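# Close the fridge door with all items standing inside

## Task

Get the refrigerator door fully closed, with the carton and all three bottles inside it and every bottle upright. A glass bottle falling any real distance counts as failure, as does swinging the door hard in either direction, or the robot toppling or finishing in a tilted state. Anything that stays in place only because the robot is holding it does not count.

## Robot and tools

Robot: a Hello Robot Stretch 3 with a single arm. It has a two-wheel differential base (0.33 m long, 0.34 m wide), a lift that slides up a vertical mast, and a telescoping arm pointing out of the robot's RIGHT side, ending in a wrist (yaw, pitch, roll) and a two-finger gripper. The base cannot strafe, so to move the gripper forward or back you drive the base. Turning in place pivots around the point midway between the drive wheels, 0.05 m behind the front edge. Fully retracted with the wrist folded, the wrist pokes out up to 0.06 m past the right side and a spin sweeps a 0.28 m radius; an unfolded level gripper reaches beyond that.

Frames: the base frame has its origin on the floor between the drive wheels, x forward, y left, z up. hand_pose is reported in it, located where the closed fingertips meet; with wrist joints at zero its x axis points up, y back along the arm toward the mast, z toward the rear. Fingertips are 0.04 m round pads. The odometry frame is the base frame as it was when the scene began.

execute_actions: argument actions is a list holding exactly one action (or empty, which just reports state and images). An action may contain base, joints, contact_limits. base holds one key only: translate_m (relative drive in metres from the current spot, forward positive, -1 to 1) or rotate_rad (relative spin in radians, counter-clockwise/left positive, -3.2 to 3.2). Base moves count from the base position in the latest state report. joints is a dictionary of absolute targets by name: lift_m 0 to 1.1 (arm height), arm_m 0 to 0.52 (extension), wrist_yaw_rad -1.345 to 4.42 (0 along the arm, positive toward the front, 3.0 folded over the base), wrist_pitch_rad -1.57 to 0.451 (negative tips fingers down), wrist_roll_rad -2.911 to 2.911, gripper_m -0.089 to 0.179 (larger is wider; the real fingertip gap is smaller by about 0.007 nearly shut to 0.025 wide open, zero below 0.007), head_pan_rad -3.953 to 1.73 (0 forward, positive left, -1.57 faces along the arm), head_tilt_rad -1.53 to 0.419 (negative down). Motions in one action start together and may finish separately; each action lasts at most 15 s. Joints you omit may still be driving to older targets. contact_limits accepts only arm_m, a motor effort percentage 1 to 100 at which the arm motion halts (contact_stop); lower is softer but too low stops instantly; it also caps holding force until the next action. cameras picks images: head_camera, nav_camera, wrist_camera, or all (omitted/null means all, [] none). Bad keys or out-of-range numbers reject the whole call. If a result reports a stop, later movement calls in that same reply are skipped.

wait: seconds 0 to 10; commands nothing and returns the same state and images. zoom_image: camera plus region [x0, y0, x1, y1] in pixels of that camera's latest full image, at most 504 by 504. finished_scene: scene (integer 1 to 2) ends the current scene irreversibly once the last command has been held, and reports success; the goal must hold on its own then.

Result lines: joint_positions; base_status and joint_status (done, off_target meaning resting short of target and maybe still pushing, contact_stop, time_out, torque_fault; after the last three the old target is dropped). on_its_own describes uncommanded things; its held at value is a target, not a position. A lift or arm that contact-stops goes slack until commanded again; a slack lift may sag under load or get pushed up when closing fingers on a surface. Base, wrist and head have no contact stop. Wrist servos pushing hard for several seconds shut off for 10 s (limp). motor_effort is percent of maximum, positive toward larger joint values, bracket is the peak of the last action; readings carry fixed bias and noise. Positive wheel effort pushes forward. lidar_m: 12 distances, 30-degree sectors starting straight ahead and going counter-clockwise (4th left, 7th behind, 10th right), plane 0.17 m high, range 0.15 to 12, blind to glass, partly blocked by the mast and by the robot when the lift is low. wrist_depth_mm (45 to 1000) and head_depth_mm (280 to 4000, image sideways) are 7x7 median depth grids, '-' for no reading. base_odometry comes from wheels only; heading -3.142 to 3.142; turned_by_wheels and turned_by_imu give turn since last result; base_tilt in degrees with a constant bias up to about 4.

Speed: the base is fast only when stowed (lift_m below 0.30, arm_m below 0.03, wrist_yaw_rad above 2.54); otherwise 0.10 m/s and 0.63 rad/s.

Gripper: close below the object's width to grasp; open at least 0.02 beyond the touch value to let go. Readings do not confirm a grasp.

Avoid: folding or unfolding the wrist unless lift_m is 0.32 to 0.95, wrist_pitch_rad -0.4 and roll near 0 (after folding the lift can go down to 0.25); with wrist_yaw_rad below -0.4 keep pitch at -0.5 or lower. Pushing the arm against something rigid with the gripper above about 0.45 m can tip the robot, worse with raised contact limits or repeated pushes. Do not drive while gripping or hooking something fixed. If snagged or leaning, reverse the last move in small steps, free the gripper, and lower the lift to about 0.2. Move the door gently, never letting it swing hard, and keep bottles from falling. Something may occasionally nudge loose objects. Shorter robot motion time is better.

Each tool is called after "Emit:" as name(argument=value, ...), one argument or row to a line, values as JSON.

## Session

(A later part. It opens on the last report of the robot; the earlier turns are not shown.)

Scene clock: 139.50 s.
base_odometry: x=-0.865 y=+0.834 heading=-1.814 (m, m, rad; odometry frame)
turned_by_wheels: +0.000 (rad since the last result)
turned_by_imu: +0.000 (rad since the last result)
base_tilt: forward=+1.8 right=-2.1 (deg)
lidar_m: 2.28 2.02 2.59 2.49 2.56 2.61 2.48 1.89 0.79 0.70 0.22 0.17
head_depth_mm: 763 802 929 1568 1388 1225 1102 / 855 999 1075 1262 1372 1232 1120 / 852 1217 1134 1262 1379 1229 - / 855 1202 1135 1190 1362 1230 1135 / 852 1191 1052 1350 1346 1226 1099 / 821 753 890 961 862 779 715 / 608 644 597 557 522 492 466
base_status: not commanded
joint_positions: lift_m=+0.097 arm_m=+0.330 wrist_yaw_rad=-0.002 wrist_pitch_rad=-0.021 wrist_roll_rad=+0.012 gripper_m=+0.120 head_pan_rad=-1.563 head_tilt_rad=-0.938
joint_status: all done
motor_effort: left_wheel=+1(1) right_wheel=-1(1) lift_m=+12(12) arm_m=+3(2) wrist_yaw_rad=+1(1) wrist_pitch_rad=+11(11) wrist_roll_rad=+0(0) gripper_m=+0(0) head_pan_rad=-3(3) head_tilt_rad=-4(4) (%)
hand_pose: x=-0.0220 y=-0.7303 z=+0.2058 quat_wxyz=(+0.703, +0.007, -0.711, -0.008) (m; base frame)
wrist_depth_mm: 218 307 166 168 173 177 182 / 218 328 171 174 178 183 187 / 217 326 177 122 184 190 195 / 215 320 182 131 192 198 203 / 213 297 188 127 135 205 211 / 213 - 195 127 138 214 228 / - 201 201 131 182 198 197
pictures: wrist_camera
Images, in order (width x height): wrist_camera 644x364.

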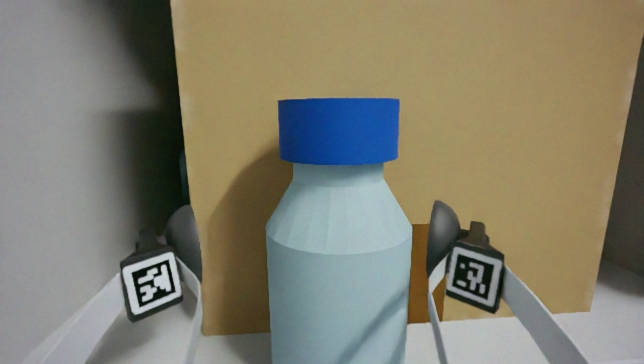

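Emit:
execute_actions(
  actions=[
    {"base":{"translate_m":-0.008},"joints":{"gripper_m":0.018}},
  ],
  cameras=["wrist_camera"],
)

Emit:
execute_actions(
  actions=[
    {"joints":{"lift_m":0.125,"wrist_pitch_rad":0.03}},
  ],
  cameras=[],
)

Emit:
execute_actions(
  actions=[
    {"joints":{"arm_m":0.08}},
  ],
  cameras=[],
)

Emit:
execute_actions(
  actions=[
    {"base":{"translate_m":-0.05},"joints":{"lift_m":0.59,"head_tilt_rad":-0.8}},
  ],
  cameras=["wrist_camera","head_camera"],
)

Scene clock: 148.17 s.
base_odometry: x=-0.863 y=+0.841 heading=-1.814 (m, m, rad; odometry frame)
turned_by_wheels: +0.000 (rad since the last result)
turned_by_imu: +0.000 (rad since the last result)
base_tilt: forward=+1.8 right=-2.1 (deg)
lidar_m: 2.28 2.03 2.59 2.48 2.56 2.59 2.47 1.89 0.79 0.70 0.23 0.17
head_depth_mm: 744 803 928 1571 1386 1228 1107 / 854 978 1071 1236 1373 1223 1120 / 852 1221 1135 1259 1387 1229 - / 852 1205 1131 1192 1366 1229 1133 / 852 1188 1081 1352 1343 1229 1104 / 818 772 912 982 907 821 754 / 612 664 629 586 550 518 491
base_status: done
joint_positions: lift_m=+0.097 arm_m=+0.330 wrist_yaw_rad=-0.004 wrist_pitch_rad=-0.021 wrist_roll_rad=+0.012 gripper_m=+0.019 head_pan_rad=-1.563 head_tilt_rad=-0.938
joint_status: all done
motor_effort: left_wheel=+0(3) right_wheel=+1(5) lift_m=+12(12) arm_m=+2(3) wrist_yaw_rad=+3(4) wrist_pitch_rad=+11(11) wrist_roll_rad=+0(0) gripper_m=-22(97) head_pan_rad=-3(3) head_tilt_rad=-4(4) (%)
hand_pose: x=-0.0226 y=-0.7304 z=+0.2058 quat_wxyz=(+0.703, +0.006, -0.711, -0.009) (m; base frame)
wrist_depth_mm: 232 299 166 169 174 178 182 / 230 299 170 174 179 183 188 / 229 317 175 117 186 191 196 / 227 317 182 126 192 197 205 / 226 318 136 123 197 205 263 / 223 263 132 122 207 212 241 / 200 201 192 128 195 198 197
pictures: wrist_camera
Images, in order (width x height): wrist_camera 644x364.

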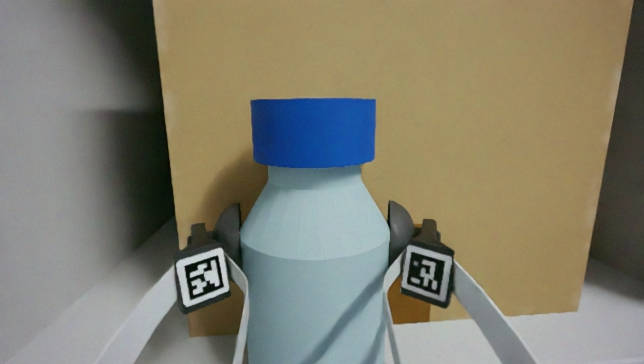

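Scene clock: 149.20 s.
base_odometry: x=-0.863 y=+0.841 heading=-1.813 (m, m, rad; odometry frame)
turned_by_wheels: +0.000 (rad since the last result)
turned_by_imu: +0.000 (rad since the last result)
base_tilt: forward=+1.9 right=-2.0 (deg)
lidar_m: 2.28 2.03 2.60 2.49 2.56 2.60 2.47 1.89 0.78 0.69 0.23 0.17
head_depth_mm: 746 802 931 1564 1387 1223 1104 / 853 972 1067 1237 1365 1226 1122 / 854 1221 1133 1254 1362 1229 - / 853 1206 1132 1177 1347 1226 1135 / 851 1193 1077 1351 1339 1231 1103 / 818 773 913 982 907 822 756 / 611 665 629 585 549 517 491
base_status: not commanded
joint_positions: lift_m=+0.124 arm_m=+0.330 wrist_yaw_rad=-0.004 wrist_pitch_rad=-0.027 wrist_roll_rad=+0.012 gripper_m=+0.022 head_pan_rad=-1.563 head_tilt_rad=-0.938
joint_status: wrist_pitch_rad off_target (ended at -0.027, target +0.030); the others done
motor_effort: left_wheel=+1(1) right_wheel=+0(1) lift_m=+29(31) arm_m=+2(2) wrist_yaw_rad=+2(4) wrist_pitch_rad=+30(32) wrist_roll_rad=+0(0) gripper_m=-19(22) head_pan_rad=-3(2) head_tilt_rad=-4(4) (%)
hand_pose: x=-0.0224 y=-0.7302 z=+0.2322 quat_wxyz=(+0.703, +0.008, -0.711, -0.011) (m; base frame)
wrist_depth_mm: 230 297 165 169 172 177 182 / 231 294 171 174 178 183 189 / 227 318 175 118 186 189 195 / 226 315 182 127 192 198 205 / 227 335 134 123 197 205 263 / 223 290 132 122 207 214 269 / 216 236 202 127 217 222 226
pictures: none
No camera images: the call's "cameras" was empty. Leave "cameras" out to get every camera's image.

Scene clock: 152.27 s.
base_odometry: x=-0.863 y=+0.841 heading=-1.813 (m, m, rad; odometry frame)
turned_by_wheels: +0.000 (rad since the last result)
turned_by_imu: +0.000 (rad since the last result)
base_tilt: forward=+1.6 right=-2.0 (deg)
lidar_m: 2.28 2.03 2.59 2.48 2.56 2.59 2.47 1.89 0.79 0.44 0.23 0.17
head_depth_mm: 743 802 930 1570 1394 1227 1101 / 854 975 1065 1237 1374 1227 1118 / 853 1223 1131 1262 1359 1251 - / 853 1203 1135 1187 1367 1248 - / 852 1191 1075 1352 1340 1224 1106 / 820 774 908 980 905 822 755 / 612 664 629 586 548 519 490
base_status: not commanded
joint_positions: lift_m=+0.124 arm_m=+0.080 wrist_yaw_rad=-0.002 wrist_pitch_rad=-0.027 wrist_roll_rad=+0.012 gripper_m=+0.022 head_pan_rad=-1.563 head_tilt_rad=-0.938
joint_status: all done
motor_effort: left_wheel=+1(1) right_wheel=+0(1) lift_m=+29(30) arm_m=-3(4) wrist_yaw_rad=+1(2) wrist_pitch_rad=+30(30) wrist_roll_rad=+0(0) gripper_m=-20(20) head_pan_rad=-3(3) head_tilt_rad=-4(5) (%)
hand_pose: x=-0.0220 y=-0.4808 z=+0.2321 quat_wxyz=(+0.703, +0.009, -0.711, -0.011) (m; base frame)
wrist_depth_mm: 275 348 650 411 589 444 394 / 272 358 560 416 421 444 981 / 272 369 549 117 441 451 - / 270 382 543 127 461 448 - / 269 395 135 123 434 443 782 / 267 369 131 122 480 458 544 / 265 392 402 127 405 417 414
pictures: none
No camera images: the call's "cameras" was empty. Leave "cameras" out to get every camera's image.

Scene clock: 157.33 s.
base_odometry: x=-0.851 y=+0.890 heading=-1.813 (m, m, rad; odometry frame)
turned_by_wheels: +0.000 (rad since the last result)
turned_by_imu: +0.000 (rad since the last result)
base_tilt: forward=+1.8 right=-2.1 (deg)
lidar_m: 0.27 2.07 2.58 2.48 2.55 2.55 2.42 1.89 0.77 0.76 0.31 0.22
head_depth_mm: 645 715 869 1729 1500 1291 1133 / 837 812 914 1032 1331 1322 - / 993 880 1267 1152 1330 1347 1100 / 987 883 1268 1121 711 1267 1113 / 977 886 1264 1118 1305 1292 1138 / 967 884 1046 1009 1154 1145 1047 / 761 712 757 796 747 706 672
base_status: done
joint_positions: lift_m=+0.589 arm_m=+0.080 wrist_yaw_rad=-0.002 wrist_pitch_rad=-0.027 wrist_roll_rad=+0.012 gripper_m=+0.022 head_pan_rad=-1.563 head_tilt_rad=-0.804
joint_status: all done
motor_effort: left_wheel=+1(4) right_wheel=-1(4) lift_m=+30(32) arm_m=-3(3) wrist_yaw_rad=+2(2) wrist_pitch_rad=+30(30) wrist_roll_rad=+0(0) gripper_m=-20(19) head_pan_rad=-2(3) head_tilt_rad=+0(13) (%)
hand_pose: x=-0.0220 y=-0.4808 z=+0.6970 quat_wxyz=(+0.703, +0.009, -0.711, -0.011) (m; base frame)
wrist_depth_mm: 340 418 519 533 533 383 965 / 349 428 766 790 659 396 987 / 364 424 719 118 656 417 - / 340 417 824 127 666 426 - / 335 414 134 123 499 449 - / 335 410 131 122 505 462 - / 330 442 604 127 556 - -
pictures: head_camera (sideways: a quarter turn clockwise sets it upright), wrist_camera
Images, in order (width x height): head_camera 896x504, wrist_camera 644x364.

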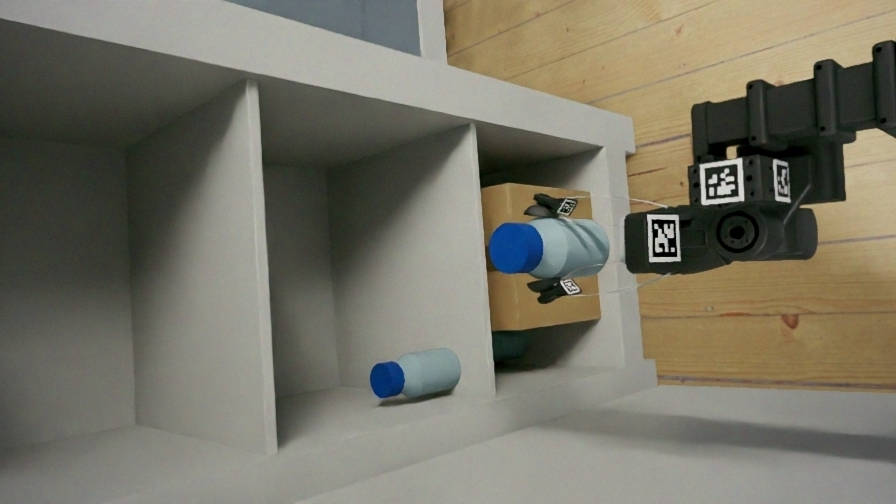

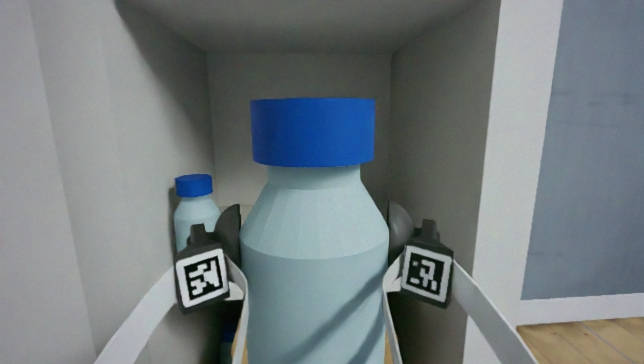

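Emit:
execute_actions(
  actions=[
    {"joints":{"arm_m":0.44},"contact_limits":{"arm_m":15}},
  ],
  cameras=["head_camera"],
)

Emit:
execute_actions(
  actions=[
    {"joints":{"lift_m":0.505}},
  ],
  cameras=[],
)

Emit:
execute_actions(
  actions=[
    {"joints":{"lift_m":0.492}},
  ],
  cameras=["wrist_camera"],
)

Scene clock: 166.83 s.
base_odometry: x=-0.851 y=+0.890 heading=-1.813 (m, m, rad; odometry frame)
turned_by_wheels: +0.000 (rad since the last result)
turned_by_imu: +0.000 (rad since the last result)
base_tilt: forward=+1.7 right=-2.1 (deg)
lidar_m: 0.27 2.07 2.59 2.49 2.55 2.54 2.42 1.90 0.77 0.76 0.31 0.22
head_depth_mm: 644 715 869 1721 1501 1291 1134 / 839 813 916 1031 1347 1315 - / 997 884 1268 1150 1310 1290 1136 / 985 880 1230 1148 1270 1293 1136 / 977 884 1266 1119 1295 1295 1135 / 967 887 1044 1009 1150 1144 1051 / 759 712 757 796 746 706 671
base_status: not commanded
joint_positions: lift_m=+0.589 arm_m=+0.440 wrist_yaw_rad=-0.002 wrist_pitch_rad=-0.027 wrist_roll_rad=+0.012 gripper_m=+0.022 head_pan_rad=-1.563 head_tilt_rad=-0.804
joint_status: all done
motor_effort: left_wheel=+2(1) right_wheel=-1(1) lift_m=+29(30) arm_m=+3(1) wrist_yaw_rad=+1(0) wrist_pitch_rad=+30(30) wrist_roll_rad=+0(0) gripper_m=-20(20) head_pan_rad=-3(3) head_tilt_rad=+1(2) (%)
contact_limits: arm_m 15 (drawing in: default 20, maximum 33; extending or still: default 28, maximum 45)
hand_pose: x=-0.0220 y=-0.8401 z=+0.6970 quat_wxyz=(+0.703, +0.009, -0.711, -0.011) (m; base frame)
wrist_depth_mm: 303 415 426 432 444 343 238 / 303 424 435 445 459 344 238 / 302 441 447 118 471 347 239 / 299 450 468 127 489 347 241 / 297 444 135 123 467 348 242 / 297 410 131 123 403 334 243 / 294 348 332 128 340 321 244
pictures: head_camera (sideways: a quarter turn clockwise sets it upright)
Images, in order (width x height): head_camera 896x504.

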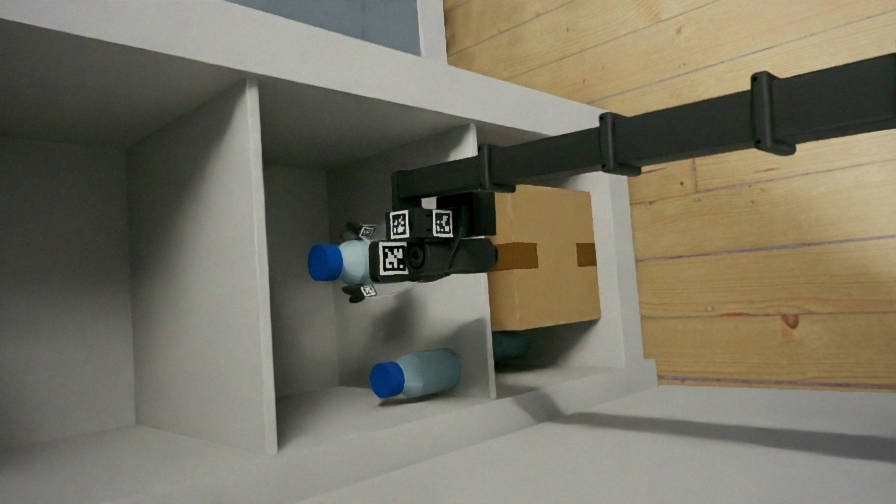

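Scene clock: 168.43 s.
base_odometry: x=-0.851 y=+0.890 heading=-1.813 (m, m, rad; odometry frame)
turned_by_wheels: +0.000 (rad since the last result)
turned_by_imu: +0.000 (rad since the last result)
base_tilt: forward=+1.7 right=-2.0 (deg)
lidar_m: 0.27 2.07 2.59 2.49 2.56 2.55 2.42 1.90 0.77 0.76 0.31 0.22
head_depth_mm: 643 714 869 1724 1503 1292 1132 / 836 810 912 1032 1334 1291 1155 / 998 885 1265 1153 1313 1296 1137 / 986 884 1262 1046 1279 1293 1135 / 977 885 1266 1121 1301 1289 1135 / 967 886 1044 1008 1151 1142 1050 / 761 712 757 794 748 706 670
base_status: not commanded
joint_positions: lift_m=+0.505 arm_m=+0.440 wrist_yaw_rad=-0.002 wrist_pitch_rad=-0.028 wrist_roll_rad=+0.012 gripper_m=+0.022 head_pan_rad=-1.563 head_tilt_rad=-0.804
joint_status: all done
motor_effort: left_wheel=+1(1) right_wheel=-2(1) lift_m=+14(27) arm_m=+3(3) wrist_yaw_rad=+1(1) wrist_pitch_rad=+31(31) wrist_roll_rad=+0(0) gripper_m=-19(21) head_pan_rad=-3(3) head_tilt_rad=+1(1) (%)
hand_pose: x=-0.0220 y=-0.8401 z=+0.6129 quat_wxyz=(+0.703, +0.009, -0.711, -0.011) (m; base frame)
wrist_depth_mm: 303 414 418 430 438 342 237 / 302 429 434 449 459 345 239 / 300 439 450 118 474 348 240 / 299 456 468 128 493 346 242 / 297 392 135 123 381 351 241 / 281 298 130 122 264 292 243 / 229 230 219 127 223 227 223
pictures: none
No camera images: the call's "cameras" was empty. Leave "cameras" out to get every camera's image.

Scene clock: 169.23 s.
base_odometry: x=-0.851 y=+0.890 heading=-1.813 (m, m, rad; odometry frame)
turned_by_wheels: +0.000 (rad since the last result)
turned_by_imu: +0.000 (rad since the last result)
base_tilt: forward=+1.8 right=-2.0 (deg)
lidar_m: 0.27 2.07 2.59 2.49 2.55 2.55 2.42 1.89 0.77 0.76 0.31 0.22
head_depth_mm: 645 716 868 1730 1495 1293 1134 / 836 813 912 1030 1333 1290 1158 / 993 882 1265 1149 1312 1298 1132 / 986 885 1269 1076 1296 1293 1137 / 978 884 1261 1124 1299 1295 1134 / 965 884 1046 1009 1152 1138 1050 / 760 713 757 795 746 707 671
base_status: not commanded
joint_positions: lift_m=+0.492 arm_m=+0.440 wrist_yaw_rad=-0.002 wrist_pitch_rad=-0.028 wrist_roll_rad=+0.012 gripper_m=+0.022 head_pan_rad=-1.563 head_tilt_rad=-0.804
joint_status: all done
motor_effort: left_wheel=+1(1) right_wheel=-1(0) lift_m=+14(12) arm_m=+3(3) wrist_yaw_rad=+1(2) wrist_pitch_rad=+31(31) wrist_roll_rad=+0(0) gripper_m=-20(20) head_pan_rad=-3(3) head_tilt_rad=+1(1) (%)
hand_pose: x=-0.0220 y=-0.8401 z=+0.5999 quat_wxyz=(+0.703, +0.009, -0.711, -0.011) (m; base frame)
wrist_depth_mm: 304 415 422 435 442 343 235 / 303 427 440 446 455 346 241 / 301 438 451 118 472 349 239 / 299 449 467 127 490 348 241 / 296 383 134 123 354 328 242 / 267 273 131 122 241 269 239 / 210 210 201 127 204 208 207
pictures: wrist_camera
Images, in order (width x height): wrist_camera 644x364.

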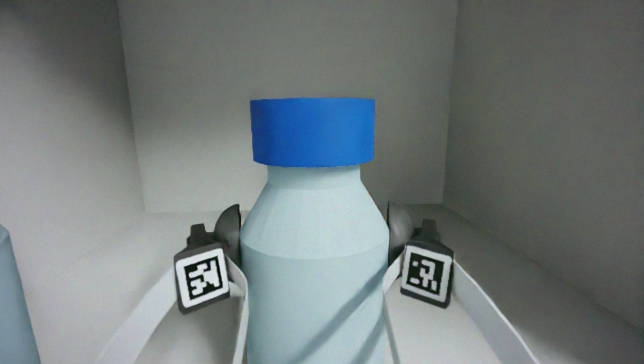

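Emit:
execute_actions(
  actions=[
    {"joints":{"lift_m":0.478}},
  ],
  cameras=[],
)

Scene clock: 172.03 s.
base_odometry: x=-0.851 y=+0.890 heading=-1.813 (m, m, rad; odometry frame)
turned_by_wheels: +0.000 (rad since the last result)
turned_by_imu: +0.000 (rad since the last result)
base_tilt: forward=+1.6 right=-2.0 (deg)
lidar_m: 0.27 2.07 2.59 2.48 2.55 2.55 2.43 1.90 0.77 0.76 0.31 0.22
head_depth_mm: 644 714 873 1733 1509 1287 1138 / 836 813 913 1030 1334 1291 1156 / 993 880 1263 1153 1325 1283 1134 / 984 882 1267 1077 1301 1290 1138 / 977 885 1263 1126 1297 1298 1133 / 966 887 1045 1008 1152 1141 1046 / 761 711 759 794 746 706 670
base_status: not commanded
joint_positions: lift_m=+0.478 arm_m=+0.440 wrist_yaw_rad=-0.002 wrist_pitch_rad=-0.003 wrist_roll_rad=+0.012 gripper_m=+0.022 head_pan_rad=-1.563 head_tilt_rad=-0.804
joint_status: all done
motor_effort: left_wheel=+1(1) right_wheel=-1(0) lift_m=+12(15) arm_m=+3(3) wrist_yaw_rad=+1(2) wrist_pitch_rad=+17(31) wrist_roll_rad=+0(0) gripper_m=-20(20) head_pan_rad=-3(3) head_tilt_rad=+0(1) (%)
hand_pose: x=-0.0220 y=-0.8408 z=+0.5923 quat_wxyz=(+0.703, +0.001, -0.711, -0.002) (m; base frame)
wrist_depth_mm: 303 418 425 436 448 341 237 / 303 429 432 450 461 344 238 / 302 441 450 118 470 348 239 / 298 452 463 127 486 350 241 / 298 383 136 123 361 330 243 / 267 265 131 122 233 262 231 / 203 201 192 126 191 200 198
pictures: none
No camera images: the call's "cameras" was empty. Leave "cameras" out to get every camera's image.

Landed.

Emit:
execute_actions(
  actions=[
    {"joints":{"gripper_m":0.10,"wrist_pitch_rad":0}},
  ],
  cameras=[],
)

Emit:
execute_actions(
  actions=[
    {"joints":{"arm_m":0.05,"head_tilt_rad":-0.6,"head_pan_rad":-1.3}},
  ],
)

Scene clock: 176.33 s.
base_odometry: x=-0.851 y=+0.890 heading=-1.813 (m, m, rad; odometry frame)
turned_by_wheels: +0.000 (rad since the last result)
turned_by_imu: +0.000 (rad since the last result)
base_tilt: forward=+1.9 right=-2.0 (deg)
lidar_m: 0.27 2.07 2.59 2.48 2.56 2.55 2.42 1.89 0.77 0.76 0.31 0.22
head_depth_mm: 646 715 869 1731 1500 1289 1131 / 839 813 912 1032 1330 1291 1152 / 995 882 1269 1155 1324 1281 1138 / 986 883 1264 1079 1299 1294 1133 / 979 887 1265 1117 1295 1292 1138 / 968 886 1042 1007 1152 1137 1050 / 761 712 758 796 747 705 670
base_status: not commanded
joint_positions: lift_m=+0.478 arm_m=+0.440 wrist_yaw_rad=-0.002 wrist_pitch_rad=-0.017 wrist_roll_rad=+0.012 gripper_m=+0.100 head_pan_rad=-1.563 head_tilt_rad=-0.804
joint_status: all done
motor_effort: left_wheel=+1(1) right_wheel=-1(1) lift_m=+12(12) arm_m=+3(3) wrist_yaw_rad=+2(1) wrist_pitch_rad=+9(16) wrist_roll_rad=+0(0) gripper_m=+0(84) head_pan_rad=-3(3) head_tilt_rad=+2(1) (%)
hand_pose: x=-0.0220 y=-0.8405 z=+0.5888 quat_wxyz=(+0.703, +0.005, -0.711, -0.007) (m; base frame)
wrist_depth_mm: 303 412 424 437 442 339 238 / 302 425 432 444 454 342 240 / 299 443 446 121 474 344 239 / 299 449 467 130 492 349 240 / 295 368 139 124 322 330 241 / 257 273 228 125 233 252 232 / 207 197 188 131 186 194 193
pictures: none
No camera images: the call's "cameras" was empty. Leave "cameras" out to get every camera's image.

Scene clock: 180.40 s.
base_odometry: x=-0.851 y=+0.890 heading=-1.813 (m, m, rad; odometry frame)
turned_by_wheels: +0.000 (rad since the last result)
turned_by_imu: +0.000 (rad since the last result)
base_tilt: forward=+1.7 right=-2.0 (deg)
lidar_m: 0.27 2.07 2.60 2.48 2.55 2.55 2.42 1.90 0.77 0.76 0.31 0.22
head_depth_mm: 920 1011 979 1233 1073 1211 1179 / 931 1030 979 1268 1011 1124 1191 / 947 1042 985 1291 1114 1157 1210 / 856 931 888 1011 1038 1244 1223 / 602 656 719 799 862 918 980 / 498 515 535 554 577 603 631 / 388 398 409 421 434 448 464
base_status: not commanded
joint_positions: lift_m=+0.478 arm_m=+0.050 wrist_yaw_rad=-0.002 wrist_pitch_rad=-0.019 wrist_roll_rad=+0.012 gripper_m=+0.100 head_pan_rad=-1.307 head_tilt_rad=-0.606
joint_status: all done
motor_effort: left_wheel=+1(2) right_wheel=-1(1) lift_m=+12(12) arm_m=-3(3) wrist_yaw_rad=+1(1) wrist_pitch_rad=+9(10) wrist_roll_rad=+0(0) gripper_m=+1(1) head_pan_rad=+2(17) head_tilt_rad=+2(15) (%)
hand_pose: x=-0.0220 y=-0.4510 z=+0.5884 quat_wxyz=(+0.703, +0.006, -0.711, -0.008) (m; base frame)
wrist_depth_mm: 364 429 793 802 653 415 - / 342 428 781 823 652 427 - / 337 418 846 832 676 447 - / 336 419 522 528 557 463 - / 334 428 672 628 747 478 - / 332 430 545 526 537 - - / 328 460 599 537 562 513 940
pictures: head_camera (sideways: a quarter turn clockwise sets it upright), nav_camera (sideways: a quarter turn counterclockwise sets it upright), wrist_camera
Images, in order (width x height): head_camera 896x504, nav_camera 672x504, wrist_camera 644x364.

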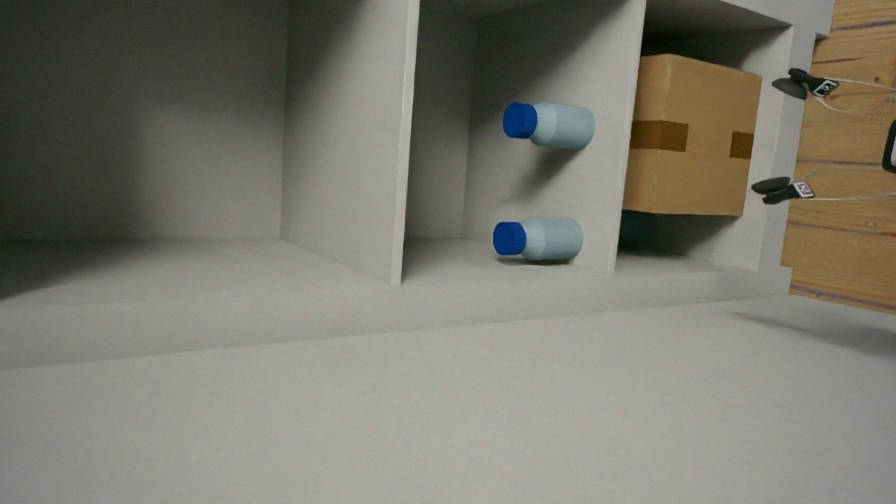

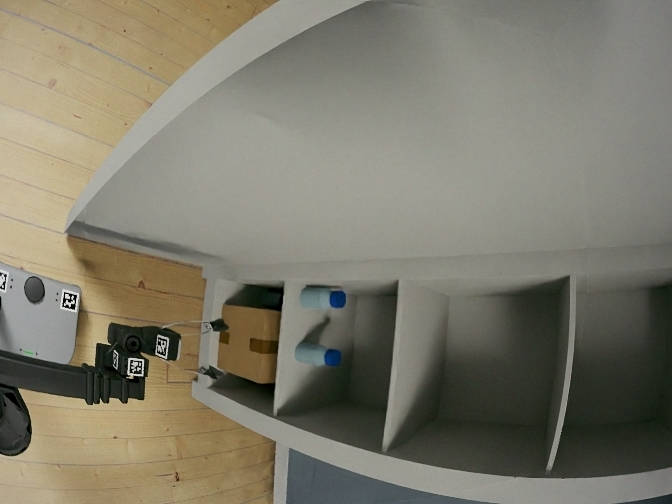

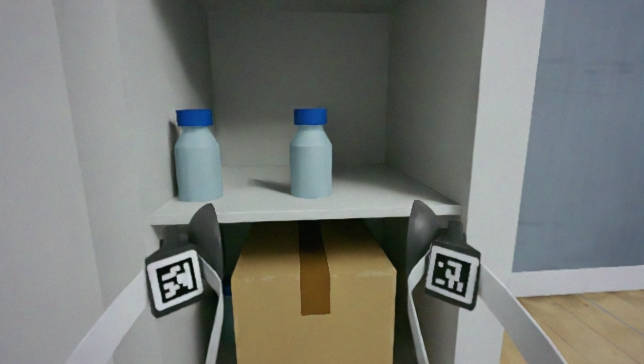

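Emit:
execute_actions(
  actions=[
    {"base":{"translate_m":-0.45},"joints":{"arm_m":0,"gripper_m":0,"wrist_pitch_rad":-0.4}},
  ],
  cameras=[],
)

Emit:
execute_actions(
  actions=[
    {"base":{"rotate_rad":1.0},"joints":{"wrist_yaw_rad":3.0}},
  ],
  cameras=[],
)

Emit:
execute_actions(
  actions=[
    {"base":{"translate_m":0.33}},
  ],
  cameras=[],
)

Emit:
execute_actions(
  actions=[
    {"base":{"rotate_rad":-1.0}},
  ],
  cameras=[],
)

Emit:
execute_actions(
  actions=[
    {"base":{"translate_m":0.4},"joints":{"head_tilt_rad":-1.0,"head_pan_rad":-1.57,"lift_m":0.4}},
  ],
)

Scene clock: 195.77 s.
base_odometry: x=-0.743 y=+1.327 heading=-1.813 (m, m, rad; odometry frame)
turned_by_wheels: +0.000 (rad since the last result)
turned_by_imu: +0.001 (rad since the last result)
base_tilt: forward=+1.8 right=-1.9 (deg)
lidar_m: 0.66 2.48 2.58 2.46 2.53 2.07 1.98 1.92 1.36 0.74 0.76 0.69
head_depth_mm: 1039 1143 1272 1429 1613 1447 1226 / 1055 1162 1283 1458 1640 1445 1226 / 1025 1145 1277 1457 1643 1454 1219 / 602 664 744 843 995 1193 1223 / 985 1098 991 1340 1148 1263 1223 / 1011 1122 997 1354 1162 1282 1228 / 1032 1119 999 1263 1162 1315 1234
base_status: done
joint_positions: lift_m=+0.478 arm_m=+0.000 wrist_yaw_rad=-0.002 wrist_pitch_rad=-0.415 wrist_roll_rad=+0.012 gripper_m=+0.000 head_pan_rad=-1.307 head_tilt_rad=-0.606
joint_status: all done
motor_effort: left_wheel=+1(2) right_wheel=-1(5) lift_m=+13(12) arm_m=-3(1) wrist_yaw_rad=+1(1) wrist_pitch_rad=+7(8) wrist_roll_rad=+0(0) gripper_m=-3(84) head_pan_rad=+3(3) head_tilt_rad=+2(2) (%)
hand_pose: x=-0.0220 y=-0.3701 z=+0.4919 quat_wxyz=(+0.688, +0.144, -0.696, -0.148) (m; base frame)
wrist_depth_mm: 489 451 640 978 975 - - / 695 641 621 - - - - / 545 563 603 - - - - / 595 621 599 - - - - / 666 674 686 - 877 887 874 / 681 710 711 694 732 738 733 / 621 623 642 627 626 622 624
pictures: none
No camera images: the call's "cameras" was empty. Leave "cameras" out to get every camera's image.

Scene clock: 198.30 s.
base_odometry: x=-0.743 y=+1.327 heading=-0.813 (m, m, rad; odometry frame)
turned_by_wheels: +1.000 (rad since the last result)
turned_by_imu: +0.979 (rad since the last result)
base_tilt: forward=+1.7 right=-2.0 (deg)
lidar_m: 2.59 2.46 2.50 2.11 1.97 2.00 1.38 0.74 0.75 0.70 0.66 2.48
head_depth_mm: 663 742 846 982 1158 1324 1223 / 632 705 797 913 1076 1301 1224 / 603 667 749 856 995 1185 1222 / 576 636 709 802 923 1086 1204 / 551 607 674 756 860 1002 1177 / 530 579 642 746 1682 1455 1230 / 532 2426 2714 2342 1800 1465 1233
base_status: done
joint_positions: lift_m=+0.478 arm_m=+0.000 wrist_yaw_rad=+2.996 wrist_pitch_rad=-0.415 wrist_roll_rad=+0.012 gripper_m=+0.000 head_pan_rad=-1.307 head_tilt_rad=-0.606
joint_status: all done
motor_effort: left_wheel=-1(5) right_wheel=+1(4) lift_m=+12(12) arm_m=-3(3) wrist_yaw_rad=+3(4) wrist_pitch_rad=+7(7) wrist_roll_rad=+0(0) gripper_m=-3(2) head_pan_rad=+2(3) head_tilt_rad=+2(2) (%)
hand_pose: x=+0.0113 y=+0.0772 z=+0.4919 quat_wxyz=(+0.196, +0.704, +0.094, +0.676) (m; base frame)
wrist_depth_mm: - - - - - - - / - - - - - - - / - - - - - - - / - - - - - - - / 878 875 879 - 867 861 877 / 724 726 - 683 717 736 735 / 627 626 628 630 623 633 628
pictures: none
No camera images: the call's "cameras" was empty. Leave "cameras" out to get every camera's image.

Scene clock: 202.57 s.
base_odometry: x=-0.516 y=+1.087 heading=-0.814 (m, m, rad; odometry frame)
turned_by_wheels: +0.000 (rad since the last result)
turned_by_imu: -0.001 (rad since the last result)
base_tilt: forward=+1.6 right=-2.1 (deg)
lidar_m: 2.32 2.19 2.23 2.32 2.17 2.20 1.67 1.00 0.73 0.59 2.60 2.22
head_depth_mm: 467 510 578 672 799 988 1186 / 2294 616 608 669 759 897 1131 / 2473 2728 2931 2304 1778 1415 1171 / 2381 2602 2892 2311 1779 1448 1227 / 2283 2508 2797 2326 1778 1456 1228 / 2203 2384 2680 2331 1792 1461 1227 / 2111 2300 2536 2320 1794 1460 1234
base_status: done
joint_positions: lift_m=+0.478 arm_m=+0.000 wrist_yaw_rad=+2.997 wrist_pitch_rad=-0.415 wrist_roll_rad=+0.012 gripper_m=+0.000 head_pan_rad=-1.307 head_tilt_rad=-0.606
joint_status: not commanded
motor_effort: left_wheel=-1(3) right_wheel=+1(6) lift_m=+12(12) arm_m=-3(3) wrist_yaw_rad=+2(2) wrist_pitch_rad=+7(8) wrist_roll_rad=+0(0) gripper_m=-3(1) head_pan_rad=+2(3) head_tilt_rad=+1(1) (%)
hand_pose: x=+0.0112 y=+0.0772 z=+0.4918 quat_wxyz=(+0.196, +0.704, +0.094, +0.676) (m; base frame)
wrist_depth_mm: - - - - - - - / - - - - - - - / - - - - - - - / - - - - - - - / 875 857 879 - 860 884 876 / 724 717 - 694 750 719 738 / 627 627 632 630 630 635 626
pictures: none
No camera images: the call's "cameras" was empty. Leave "cameras" out to get every camera's image.

Scene clock: 205.13 s.
base_odometry: x=-0.516 y=+1.087 heading=-1.813 (m, m, rad; odometry frame)
turned_by_wheels: -1.000 (rad since the last result)
turned_by_imu: -0.979 (rad since the last result)
base_tilt: forward=+1.8 right=-2.0 (deg)
lidar_m: 2.59 2.23 2.28 2.20 2.26 2.27 2.17 2.22 1.64 1.00 0.69 0.59
head_depth_mm: 1212 1385 1541 1730 1767 1446 1220 / 924 918 1007 1162 1613 1444 1225 / 1190 1300 1467 1390 1466 1439 1224 / 1211 1320 1490 1345 1409 1456 1223 / 1222 1322 1355 1375 1487 1456 1229 / 1025 1060 1115 1219 1326 1359 1231 / 864 921 940 968 999 1033 1070
base_status: done
joint_positions: lift_m=+0.478 arm_m=+0.000 wrist_yaw_rad=+2.997 wrist_pitch_rad=-0.415 wrist_roll_rad=+0.012 gripper_m=+0.000 head_pan_rad=-1.307 head_tilt_rad=-0.606
joint_status: not commanded
motor_effort: left_wheel=+2(6) right_wheel=-2(5) lift_m=+13(12) arm_m=-3(3) wrist_yaw_rad=+2(2) wrist_pitch_rad=+7(8) wrist_roll_rad=+0(0) gripper_m=-1(3) head_pan_rad=+3(3) head_tilt_rad=+2(2) (%)
hand_pose: x=+0.0112 y=+0.0772 z=+0.4918 quat_wxyz=(+0.196, +0.704, +0.094, +0.676) (m; base frame)
wrist_depth_mm: - - - - - - - / - - - - - - - / - - - - - - - / - - - - - - - / 861 879 865 - 866 875 868 / 715 733 - 705 729 735 735 / 639 625 622 628 629 631 623
pictures: none
No camera images: the call's "cameras" was empty. Leave "cameras" out to get every camera's image.

Scene clock: 210.20 s.
base_odometry: x=-0.612 y=+0.699 heading=-1.813 (m, m, rad; odometry frame)
turned_by_wheels: +0.000 (rad since the last result)
turned_by_imu: -0.001 (rad since the last result)
base_tilt: forward=+1.8 right=-1.9 (deg)
lidar_m: 2.19 1.84 2.30 2.20 2.27 2.69 2.56 2.30 1.07 0.36 0.36 2.10
head_depth_mm: 978 1129 1755 1539 1363 1215 1099 / 1259 1242 1454 1538 1354 1214 1129 / 1323 1203 1381 1517 1360 1234 - / 1314 1271 1411 1507 1357 1227 - / 1237 1135 1285 1357 959 1177 1095 / 598 504 457 550 1286 1213 1094 / 307 338 410 1479 1353 1210 1098
base_status: done
joint_positions: lift_m=+0.401 arm_m=+0.000 wrist_yaw_rad=+2.997 wrist_pitch_rad=-0.416 wrist_roll_rad=+0.012 gripper_m=+0.000 head_pan_rad=-1.563 head_tilt_rad=-0.987
joint_status: all done
motor_effort: left_wheel=+1(6) right_wheel=-1(3) lift_m=+12(11) arm_m=-3(3) wrist_yaw_rad=+3(2) wrist_pitch_rad=+8(8) wrist_roll_rad=+0(0) gripper_m=-2(2) head_pan_rad=-3(19) head_tilt_rad=-5(23) (%)
hand_pose: x=+0.0112 y=+0.0771 z=+0.4136 quat_wxyz=(+0.197, +0.704, +0.095, +0.676) (m; base frame)
wrist_depth_mm: - - - - - - - / - - - - - - - / - - - - - - - / 922 916 952 928 931 947 942 / 758 741 772 - 746 763 752 / 634 651 - 598 632 642 636 / 547 548 - 563 541 549 545
pictures: head_camera (sideways: a quarter turn clockwise sets it upright), nav_camera (sideways: a quarter turn counterclockwise sets it upright), wrist_camera
Images, in order (width x height): head_camera 896x504, nav_camera 672x504, wrist_camera 644x364.

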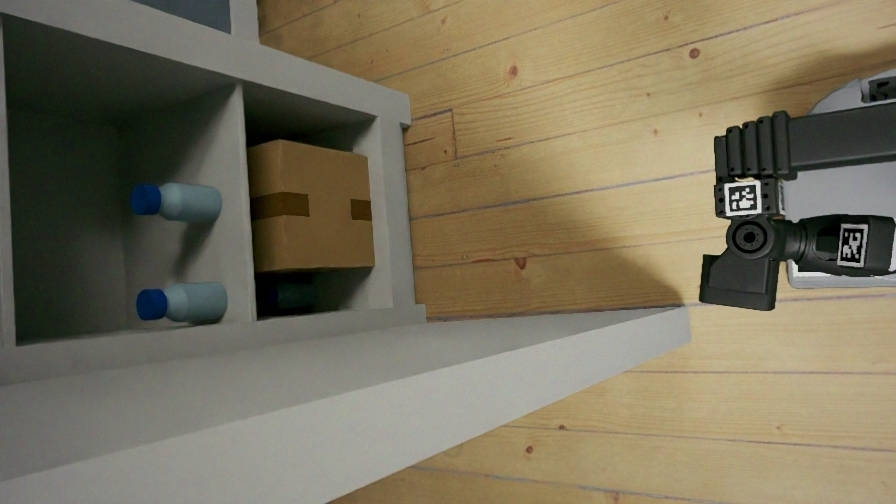

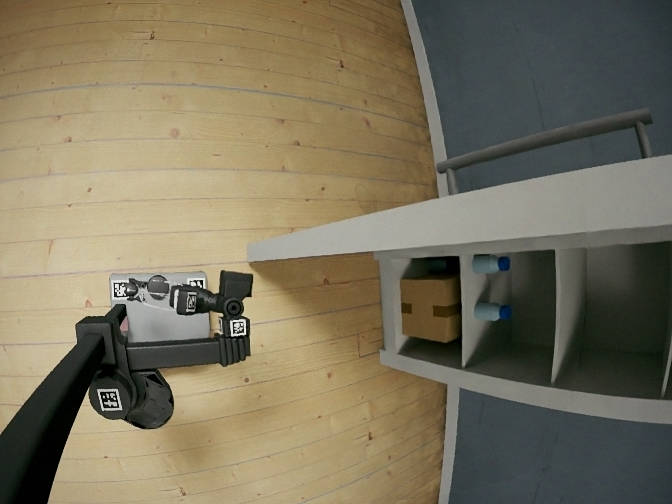

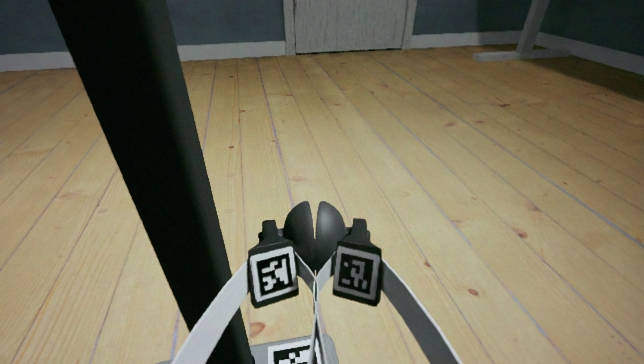

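Emit:
execute_actions(
  actions=[
    {"base":{"translate_m":0.32}},
  ],
  cameras=[],
)

Emit:
execute_actions(
  actions=[
    {"joints":{"wrist_yaw_rad":0.0}},
  ],
  cameras=["nav_camera"],
)

Emit:
execute_actions(
  actions=[
    {"base":{"translate_m":-0.45},"joints":{"arm_m":0.2}},
  ],
)

Scene clock: 219.33 s.
base_odometry: x=-0.689 y=+0.388 heading=-1.813 (m, m, rad; odometry frame)
turned_by_wheels: +0.000 (rad since the last result)
turned_by_imu: -0.001 (rad since the last result)
base_tilt: forward=+1.9 right=-2.0 (deg)
lidar_m: 1.88 1.54 2.30 2.20 2.29 3.04 2.88 2.28 0.38 0.62 1.57 1.97
head_depth_mm: 388 440 467 563 1337 1212 1098 / 562 580 585 666 830 1209 1129 / 828 895 978 1074 1198 1235 - / 1411 1632 1749 1535 1359 1225 - / 1399 1658 1780 1543 1353 1224 1093 / 1383 1626 1775 1544 1359 1206 1099 / 1372 1614 1771 1540 1356 1214 1094
base_status: done
joint_positions: lift_m=+0.401 arm_m=+0.000 wrist_yaw_rad=+2.997 wrist_pitch_rad=-0.416 wrist_roll_rad=+0.012 gripper_m=+0.000 head_pan_rad=-1.563 head_tilt_rad=-0.987
joint_status: not commanded
motor_effort: left_wheel=+1(6) right_wheel=-1(3) lift_m=+12(12) arm_m=-3(3) wrist_yaw_rad=+2(3) wrist_pitch_rad=+8(8) wrist_roll_rad=+0(0) gripper_m=-1(3) head_pan_rad=-3(3) head_tilt_rad=-5(4) (%)
hand_pose: x=+0.0112 y=+0.0771 z=+0.4136 quat_wxyz=(+0.197, +0.704, +0.095, +0.676) (m; base frame)
wrist_depth_mm: - - - - - - - / - - - - - - - / - - - - - - - / 932 916 954 969 949 941 948 / 735 770 745 - 754 761 765 / 627 635 - 591 637 644 630 / 542 550 - 563 545 547 543
pictures: none
No camera images: the call's "cameras" was empty. Leave "cameras" out to get every camera's image.

Scene clock: 221.87 s.
base_odometry: x=-0.689 y=+0.388 heading=-1.813 (m, m, rad; odometry frame)
turned_by_wheels: +0.000 (rad since the last result)
turned_by_imu: +0.000 (rad since the last result)
base_tilt: forward=+1.8 right=-2.1 (deg)
lidar_m: 1.87 1.54 2.31 2.20 2.29 3.02 2.88 2.28 0.39 0.62 1.57 1.97
head_depth_mm: 388 440 467 563 1337 1216 1098 / 562 578 585 667 831 1215 1126 / 828 894 979 1078 1203 1231 - / 1412 1631 1739 1538 1368 1209 - / 1407 1654 1786 1540 1362 1210 1095 / 1393 1637 1796 1528 1358 1213 1092 / 1370 1617 1779 1542 1352 1208 1095
base_status: not commanded
joint_positions: lift_m=+0.401 arm_m=+0.000 wrist_yaw_rad=+0.004 wrist_pitch_rad=-0.416 wrist_roll_rad=+0.012 gripper_m=+0.000 head_pan_rad=-1.563 head_tilt_rad=-0.987
joint_status: all done
motor_effort: left_wheel=+1(1) right_wheel=-2(1) lift_m=+12(12) arm_m=-3(3) wrist_yaw_rad=-4(5) wrist_pitch_rad=+8(8) wrist_roll_rad=+0(0) gripper_m=-3(2) head_pan_rad=-3(3) head_tilt_rad=-5(4) (%)
hand_pose: x=-0.0207 y=-0.3699 z=+0.4136 quat_wxyz=(+0.688, +0.147, -0.695, -0.146) (m; base frame)
wrist_depth_mm: - - - - 407 234 164 / - - - - 412 236 165 / - - - - 423 238 167 / 917 939 937 931 436 241 167 / 753 753 754 - 447 246 170 / 624 639 631 601 404 248 171 / 548 548 546 560 527 251 184
pictures: nav_camera (sideways: a quarter turn counterclockwise sets it upright)
Images, in order (width x height): nav_camera 672x504.

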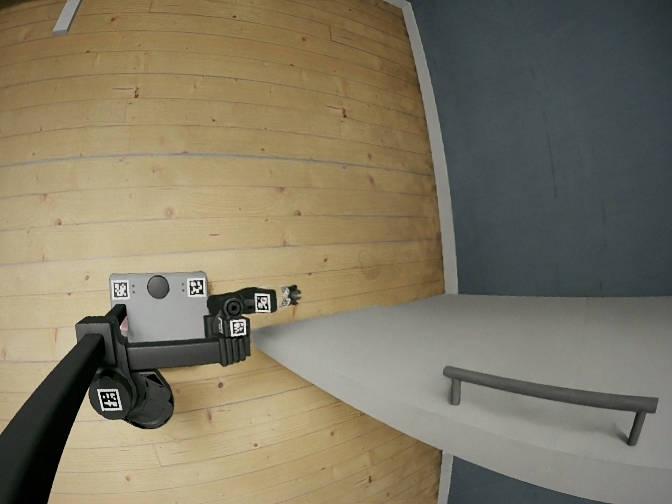

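Scene clock: 227.53 s.
base_odometry: x=-0.581 y=+0.825 heading=-1.813 (m, m, rad; odometry frame)
turned_by_wheels: +0.000 (rad since the last result)
turned_by_imu: -0.031 (rad since the last result)
base_tilt: forward=+1.9 right=-2.0 (deg)
lidar_m: 2.33 1.96 2.32 2.20 2.24 2.58 2.43 2.41 1.00 0.93 0.95 2.06
head_depth_mm: 1516 1809 1786 1537 1358 1211 1096 / 883 1137 1738 1537 1353 1212 1125 / 871 1031 1267 1507 1396 1209 - / 856 1015 1248 1495 1366 1217 - / 845 997 1222 1472 1353 1212 1095 / 832 984 1196 1478 1356 1211 1093 / 825 971 1687 1527 1349 1212 1092
base_status: done
joint_positions: lift_m=+0.400 arm_m=+0.181 wrist_yaw_rad=+0.003 wrist_pitch_rad=-0.420 wrist_roll_rad=+0.011 gripper_m=+0.000 head_pan_rad=-1.564 head_tilt_rad=-0.991
joint_status: arm_m contact_stop (moved +0.181 of +0.200)
on_its_own: arm_m is slack since a contact_stop, until your next command for it (your +0.200 is given up)
motor_effort: left_wheel=+0(14) right_wheel=+1(23) lift_m=+18(19) arm_m=+0(35) wrist_yaw_rad=-3(41) wrist_pitch_rad=+10(17) wrist_roll_rad=+0(0) gripper_m=-4(6) head_pan_rad=-2(3) head_tilt_rad=-3(5) (%)
hand_pose: x=-0.0208 y=-0.5506 z=+0.4124 quat_wxyz=(+0.688, +0.148, -0.695, -0.147) (m; base frame)
wrist_depth_mm: 948 437 451 468 478 - - / - 480 497 508 529 - - / - 528 547 572 592 - - / 908 607 606 620 659 936 951 / 753 728 674 - 724 750 762 / 628 623 632 593 638 638 630 / 555 546 532 551 551 546 554
pictures: head_camera (sideways: a quarter turn clockwise sets it upright), nav_camera (sideways: a quarter turn counterclockwise sets it upright), wrist_camera
Images, in order (width x height): head_camera 896x504, nav_camera 672x504, wrist_camera 644x364.

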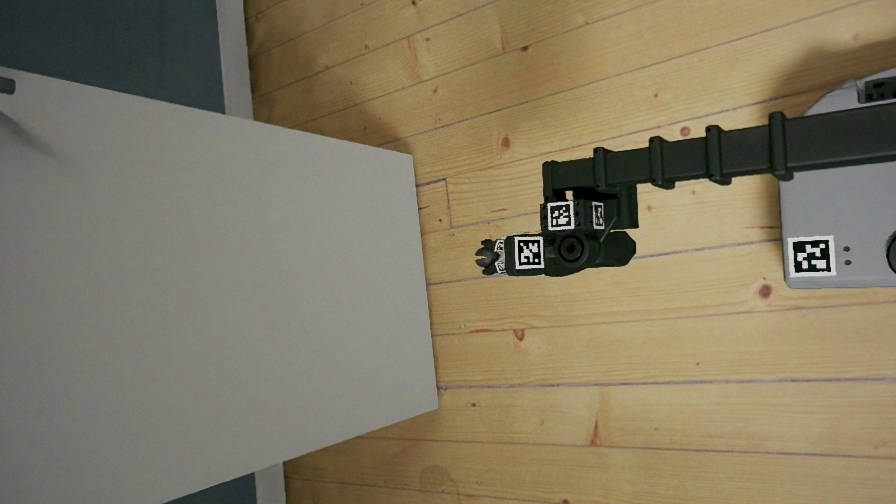

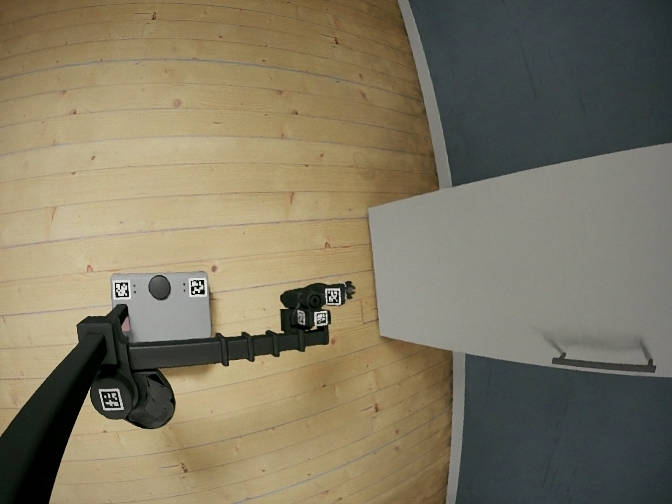

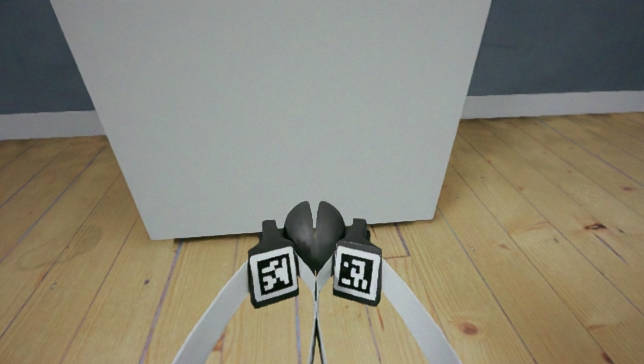

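Door swung shut, hopefully not slammed. Confirm with a push near the free edge.

Emit:
execute_actions(
  actions=[
    {"base":{"translate_m":-0.1},"joints":{"wrist_pitch_rad":0,"arm_m":0.35}},
  ],
  cameras=[],
)

Emit:
execute_actions(
  actions=[
    {"joints":{"arm_m":0.52},"contact_limits":{"arm_m":18}},
  ],
)

Scene clock: 232.97 s.
base_odometry: x=-0.557 y=+0.922 heading=-1.813 (m, m, rad; odometry frame)
turned_by_wheels: +0.000 (rad since the last result)
turned_by_imu: +0.000 (rad since the last result)
base_tilt: forward=+1.7 right=-2.1 (deg)
lidar_m: 2.42 2.06 2.31 2.19 2.23 2.47 2.33 2.37 1.67 0.94 0.96 2.07
head_depth_mm: 1535 1817 1785 1544 1358 1218 1096 / 1503 1784 1771 1537 1358 1210 1127 / 877 1069 1661 1535 1378 1192 - / 864 1023 1247 1480 1350 1211 - / 852 1007 1225 1476 1355 1207 1096 / 839 989 1202 1479 1351 1209 1099 / 828 973 1179 1501 1353 1212 1094
base_status: done
joint_positions: lift_m=+0.400 arm_m=+0.350 wrist_yaw_rad=+0.002 wrist_pitch_rad=-0.022 wrist_roll_rad=+0.011 gripper_m=+0.000 head_pan_rad=-1.564 head_tilt_rad=-0.991
joint_status: all done
motor_effort: left_wheel=+0(5) right_wheel=+1(3) lift_m=+18(18) arm_m=+3(7) wrist_yaw_rad=-1(3) wrist_pitch_rad=+11(12) wrist_roll_rad=+0(0) gripper_m=-2(2) head_pan_rad=-3(3) head_tilt_rad=-3(4) (%)
hand_pose: x=-0.0209 y=-0.7503 z=+0.5092 quat_wxyz=(+0.703, +0.009, -0.711, -0.007) (m; base frame)
wrist_depth_mm: 300 308 316 327 337 982 - / 308 319 328 334 349 - - / 322 326 338 353 360 - - / 330 338 346 362 376 - - / 344 352 362 - 387 - - / 354 364 371 396 402 - - / 368 377 393 402 422 814 819
pictures: none
No camera images: the call's "cameras" was empty. Leave "cameras" out to get every camera's image.

Scene clock: 235.47 s.
base_odometry: x=-0.557 y=+0.922 heading=-1.813 (m, m, rad; odometry frame)
turned_by_wheels: +0.000 (rad since the last result)
turned_by_imu: +0.000 (rad since the last result)
base_tilt: forward=+1.8 right=-2.1 (deg)
lidar_m: 2.42 2.06 2.31 2.19 2.23 2.47 2.33 2.38 1.66 0.94 0.96 2.08
head_depth_mm: 1529 1818 1779 1544 1351 1214 1099 / 1504 1783 1776 1539 1359 1212 1124 / 874 1066 1697 1534 1359 1197 - / 867 1021 1189 1507 1356 1207 - / 851 1006 1224 1471 1350 1212 1097 / 840 990 1202 1486 1357 1207 1095 / 832 973 1178 1511 1352 1209 1091
base_status: not commanded
joint_positions: lift_m=+0.400 arm_m=+0.518 wrist_yaw_rad=+0.002 wrist_pitch_rad=-0.021 wrist_roll_rad=+0.011 gripper_m=+0.000 head_pan_rad=-1.564 head_tilt_rad=-0.991
joint_status: all done
joint sent to its limit — the command would take arm_m past its upper limit, so that joint was sent only as far as its limit.
motor_effort: left_wheel=+0(0) right_wheel=+0(0) lift_m=+18(18) arm_m=+3(5) wrist_yaw_rad=-2(2) wrist_pitch_rad=+11(11) wrist_roll_rad=+0(0) gripper_m=-1(1) head_pan_rad=-3(3) head_tilt_rad=-1(3) (%)
contact_limits: arm_m 18 (drawing in: default 20, maximum 33; extending or still: default 28, maximum 45)
hand_pose: x=-0.0209 y=-0.9184 z=+0.5093 quat_wxyz=(+0.703, +0.009, -0.711, -0.007) (m; base frame)
wrist_depth_mm: 156 160 164 169 174 179 187 / 161 164 169 175 179 186 867 / 166 170 175 180 186 193 909 / 171 175 181 187 193 200 932 / 177 181 187 - 200 208 995 / 183 188 192 203 210 217 - / 191 194 204 207 218 225 827
pictures: head_camera (sideways: a quarter turn clockwise sets it upright), nav_camera (sideways: a quarter turn counterclockwise sets it upright), wrist_camera
Images, in order (width x height): head_camera 896x504, nav_camera 672x504, wrist_camera 644x364.

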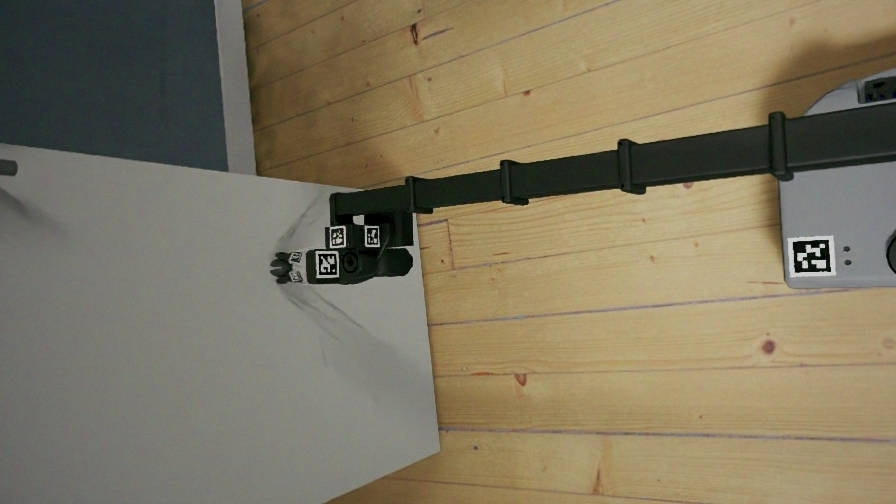

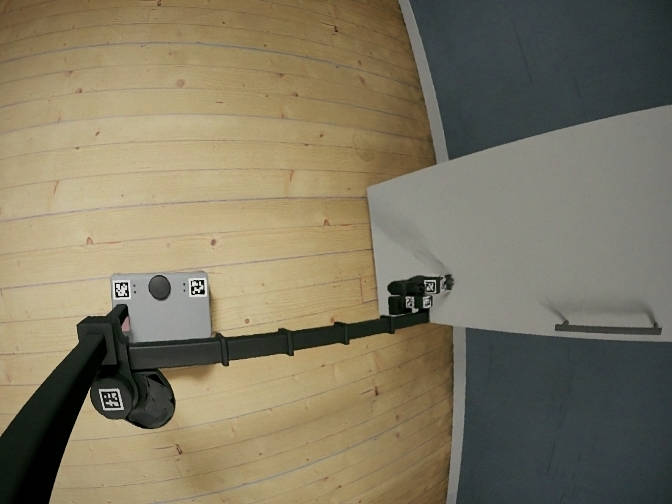

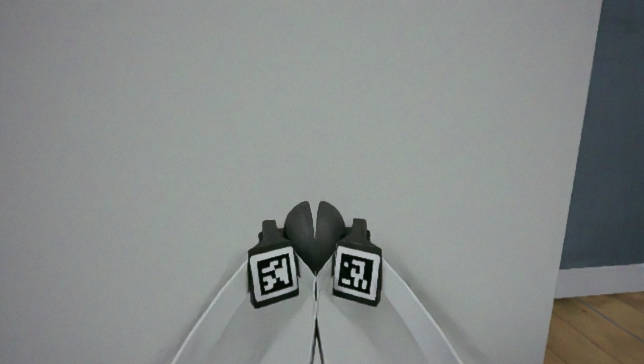

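Emit:
execute_actions(
  actions=[
    {"base":{"translate_m":-0.55},"joints":{"arm_m":0.2,"head_pan_rad":-1.2,"head_tilt_rad":-0.6}},
  ],
  cameras=["head_camera","nav_camera"],
)

Scene clock: 245.80 s.
base_odometry: x=-0.425 y=+1.456 heading=-1.813 (m, m, rad; odometry frame)
turned_by_wheels: +0.000 (rad since the last result)
turned_by_imu: +0.003 (rad since the last result)
base_tilt: forward=+1.8 right=-2.0 (deg)
lidar_m: 2.58 2.59 2.28 2.15 2.20 1.89 1.78 1.81 1.70 1.52 1.02 1.30
head_depth_mm: 1297 1421 1570 1766 1766 1443 1251 / 1320 1451 1612 1816 1769 1488 1282 / 1345 1494 1671 1865 1773 1445 1226 / 1014 1105 1223 1365 1544 1449 1230 / 832 928 1053 1199 1390 1456 1227 / 866 963 1083 1236 1440 1455 1232 / 892 987 1119 1281 1507 1453 1234
base_status: done
joint_positions: lift_m=+0.400 arm_m=+0.200 wrist_yaw_rad=+0.002 wrist_pitch_rad=-0.021 wrist_roll_rad=+0.011 gripper_m=+0.000 head_pan_rad=-1.207 head_tilt_rad=-0.606
joint_status: all done
motor_effort: left_wheel=+0(4) right_wheel=+1(5) lift_m=+18(18) arm_m=-3(4) wrist_yaw_rad=-2(2) wrist_pitch_rad=+11(11) wrist_roll_rad=+0(0) gripper_m=-2(2) head_pan_rad=+2(22) head_tilt_rad=+2(20) (%)
hand_pose: x=-0.0209 y=-0.6010 z=+0.5093 quat_wxyz=(+0.703, +0.008, -0.711, -0.007) (m; base frame)
wrist_depth_mm: 487 758 - - - - - / 485 755 - - - - - / 496 747 - - - - - / 516 724 - - - - - / 522 721 - - - - - / 548 713 - 994 - - - / 567 706 840 822 826 827 798
pictures: head_camera (sideways: a quarter turn clockwise sets it upright), nav_camera (sideways: a quarter turn counterclockwise sets it upright)
Images, in order (width x height): head_camera 896x504, nav_camera 672x504.

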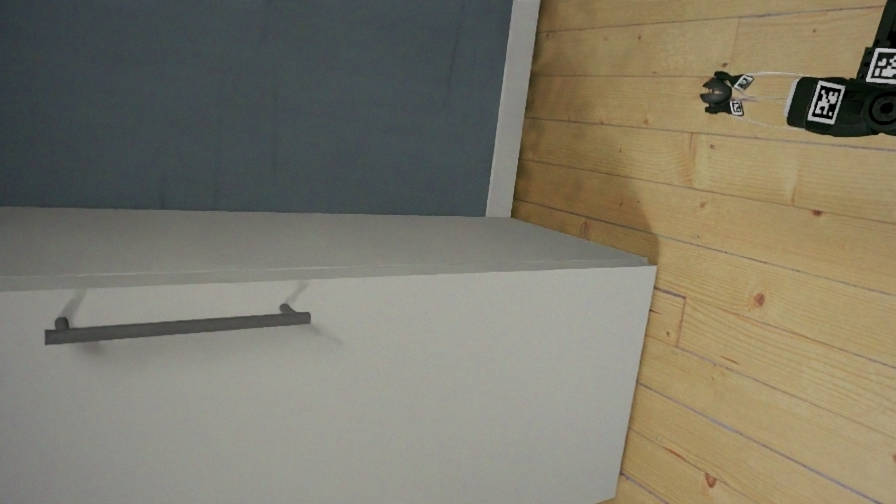

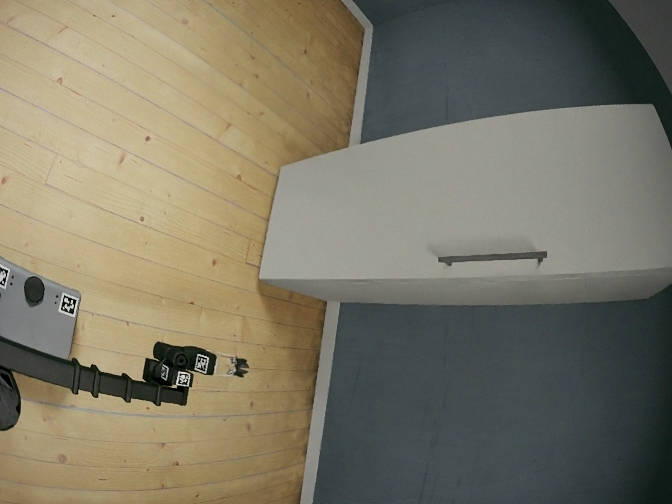

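No gap visible.

Emit:
finished_scene(
  scene=2,
)

The scene is finished: the task was done.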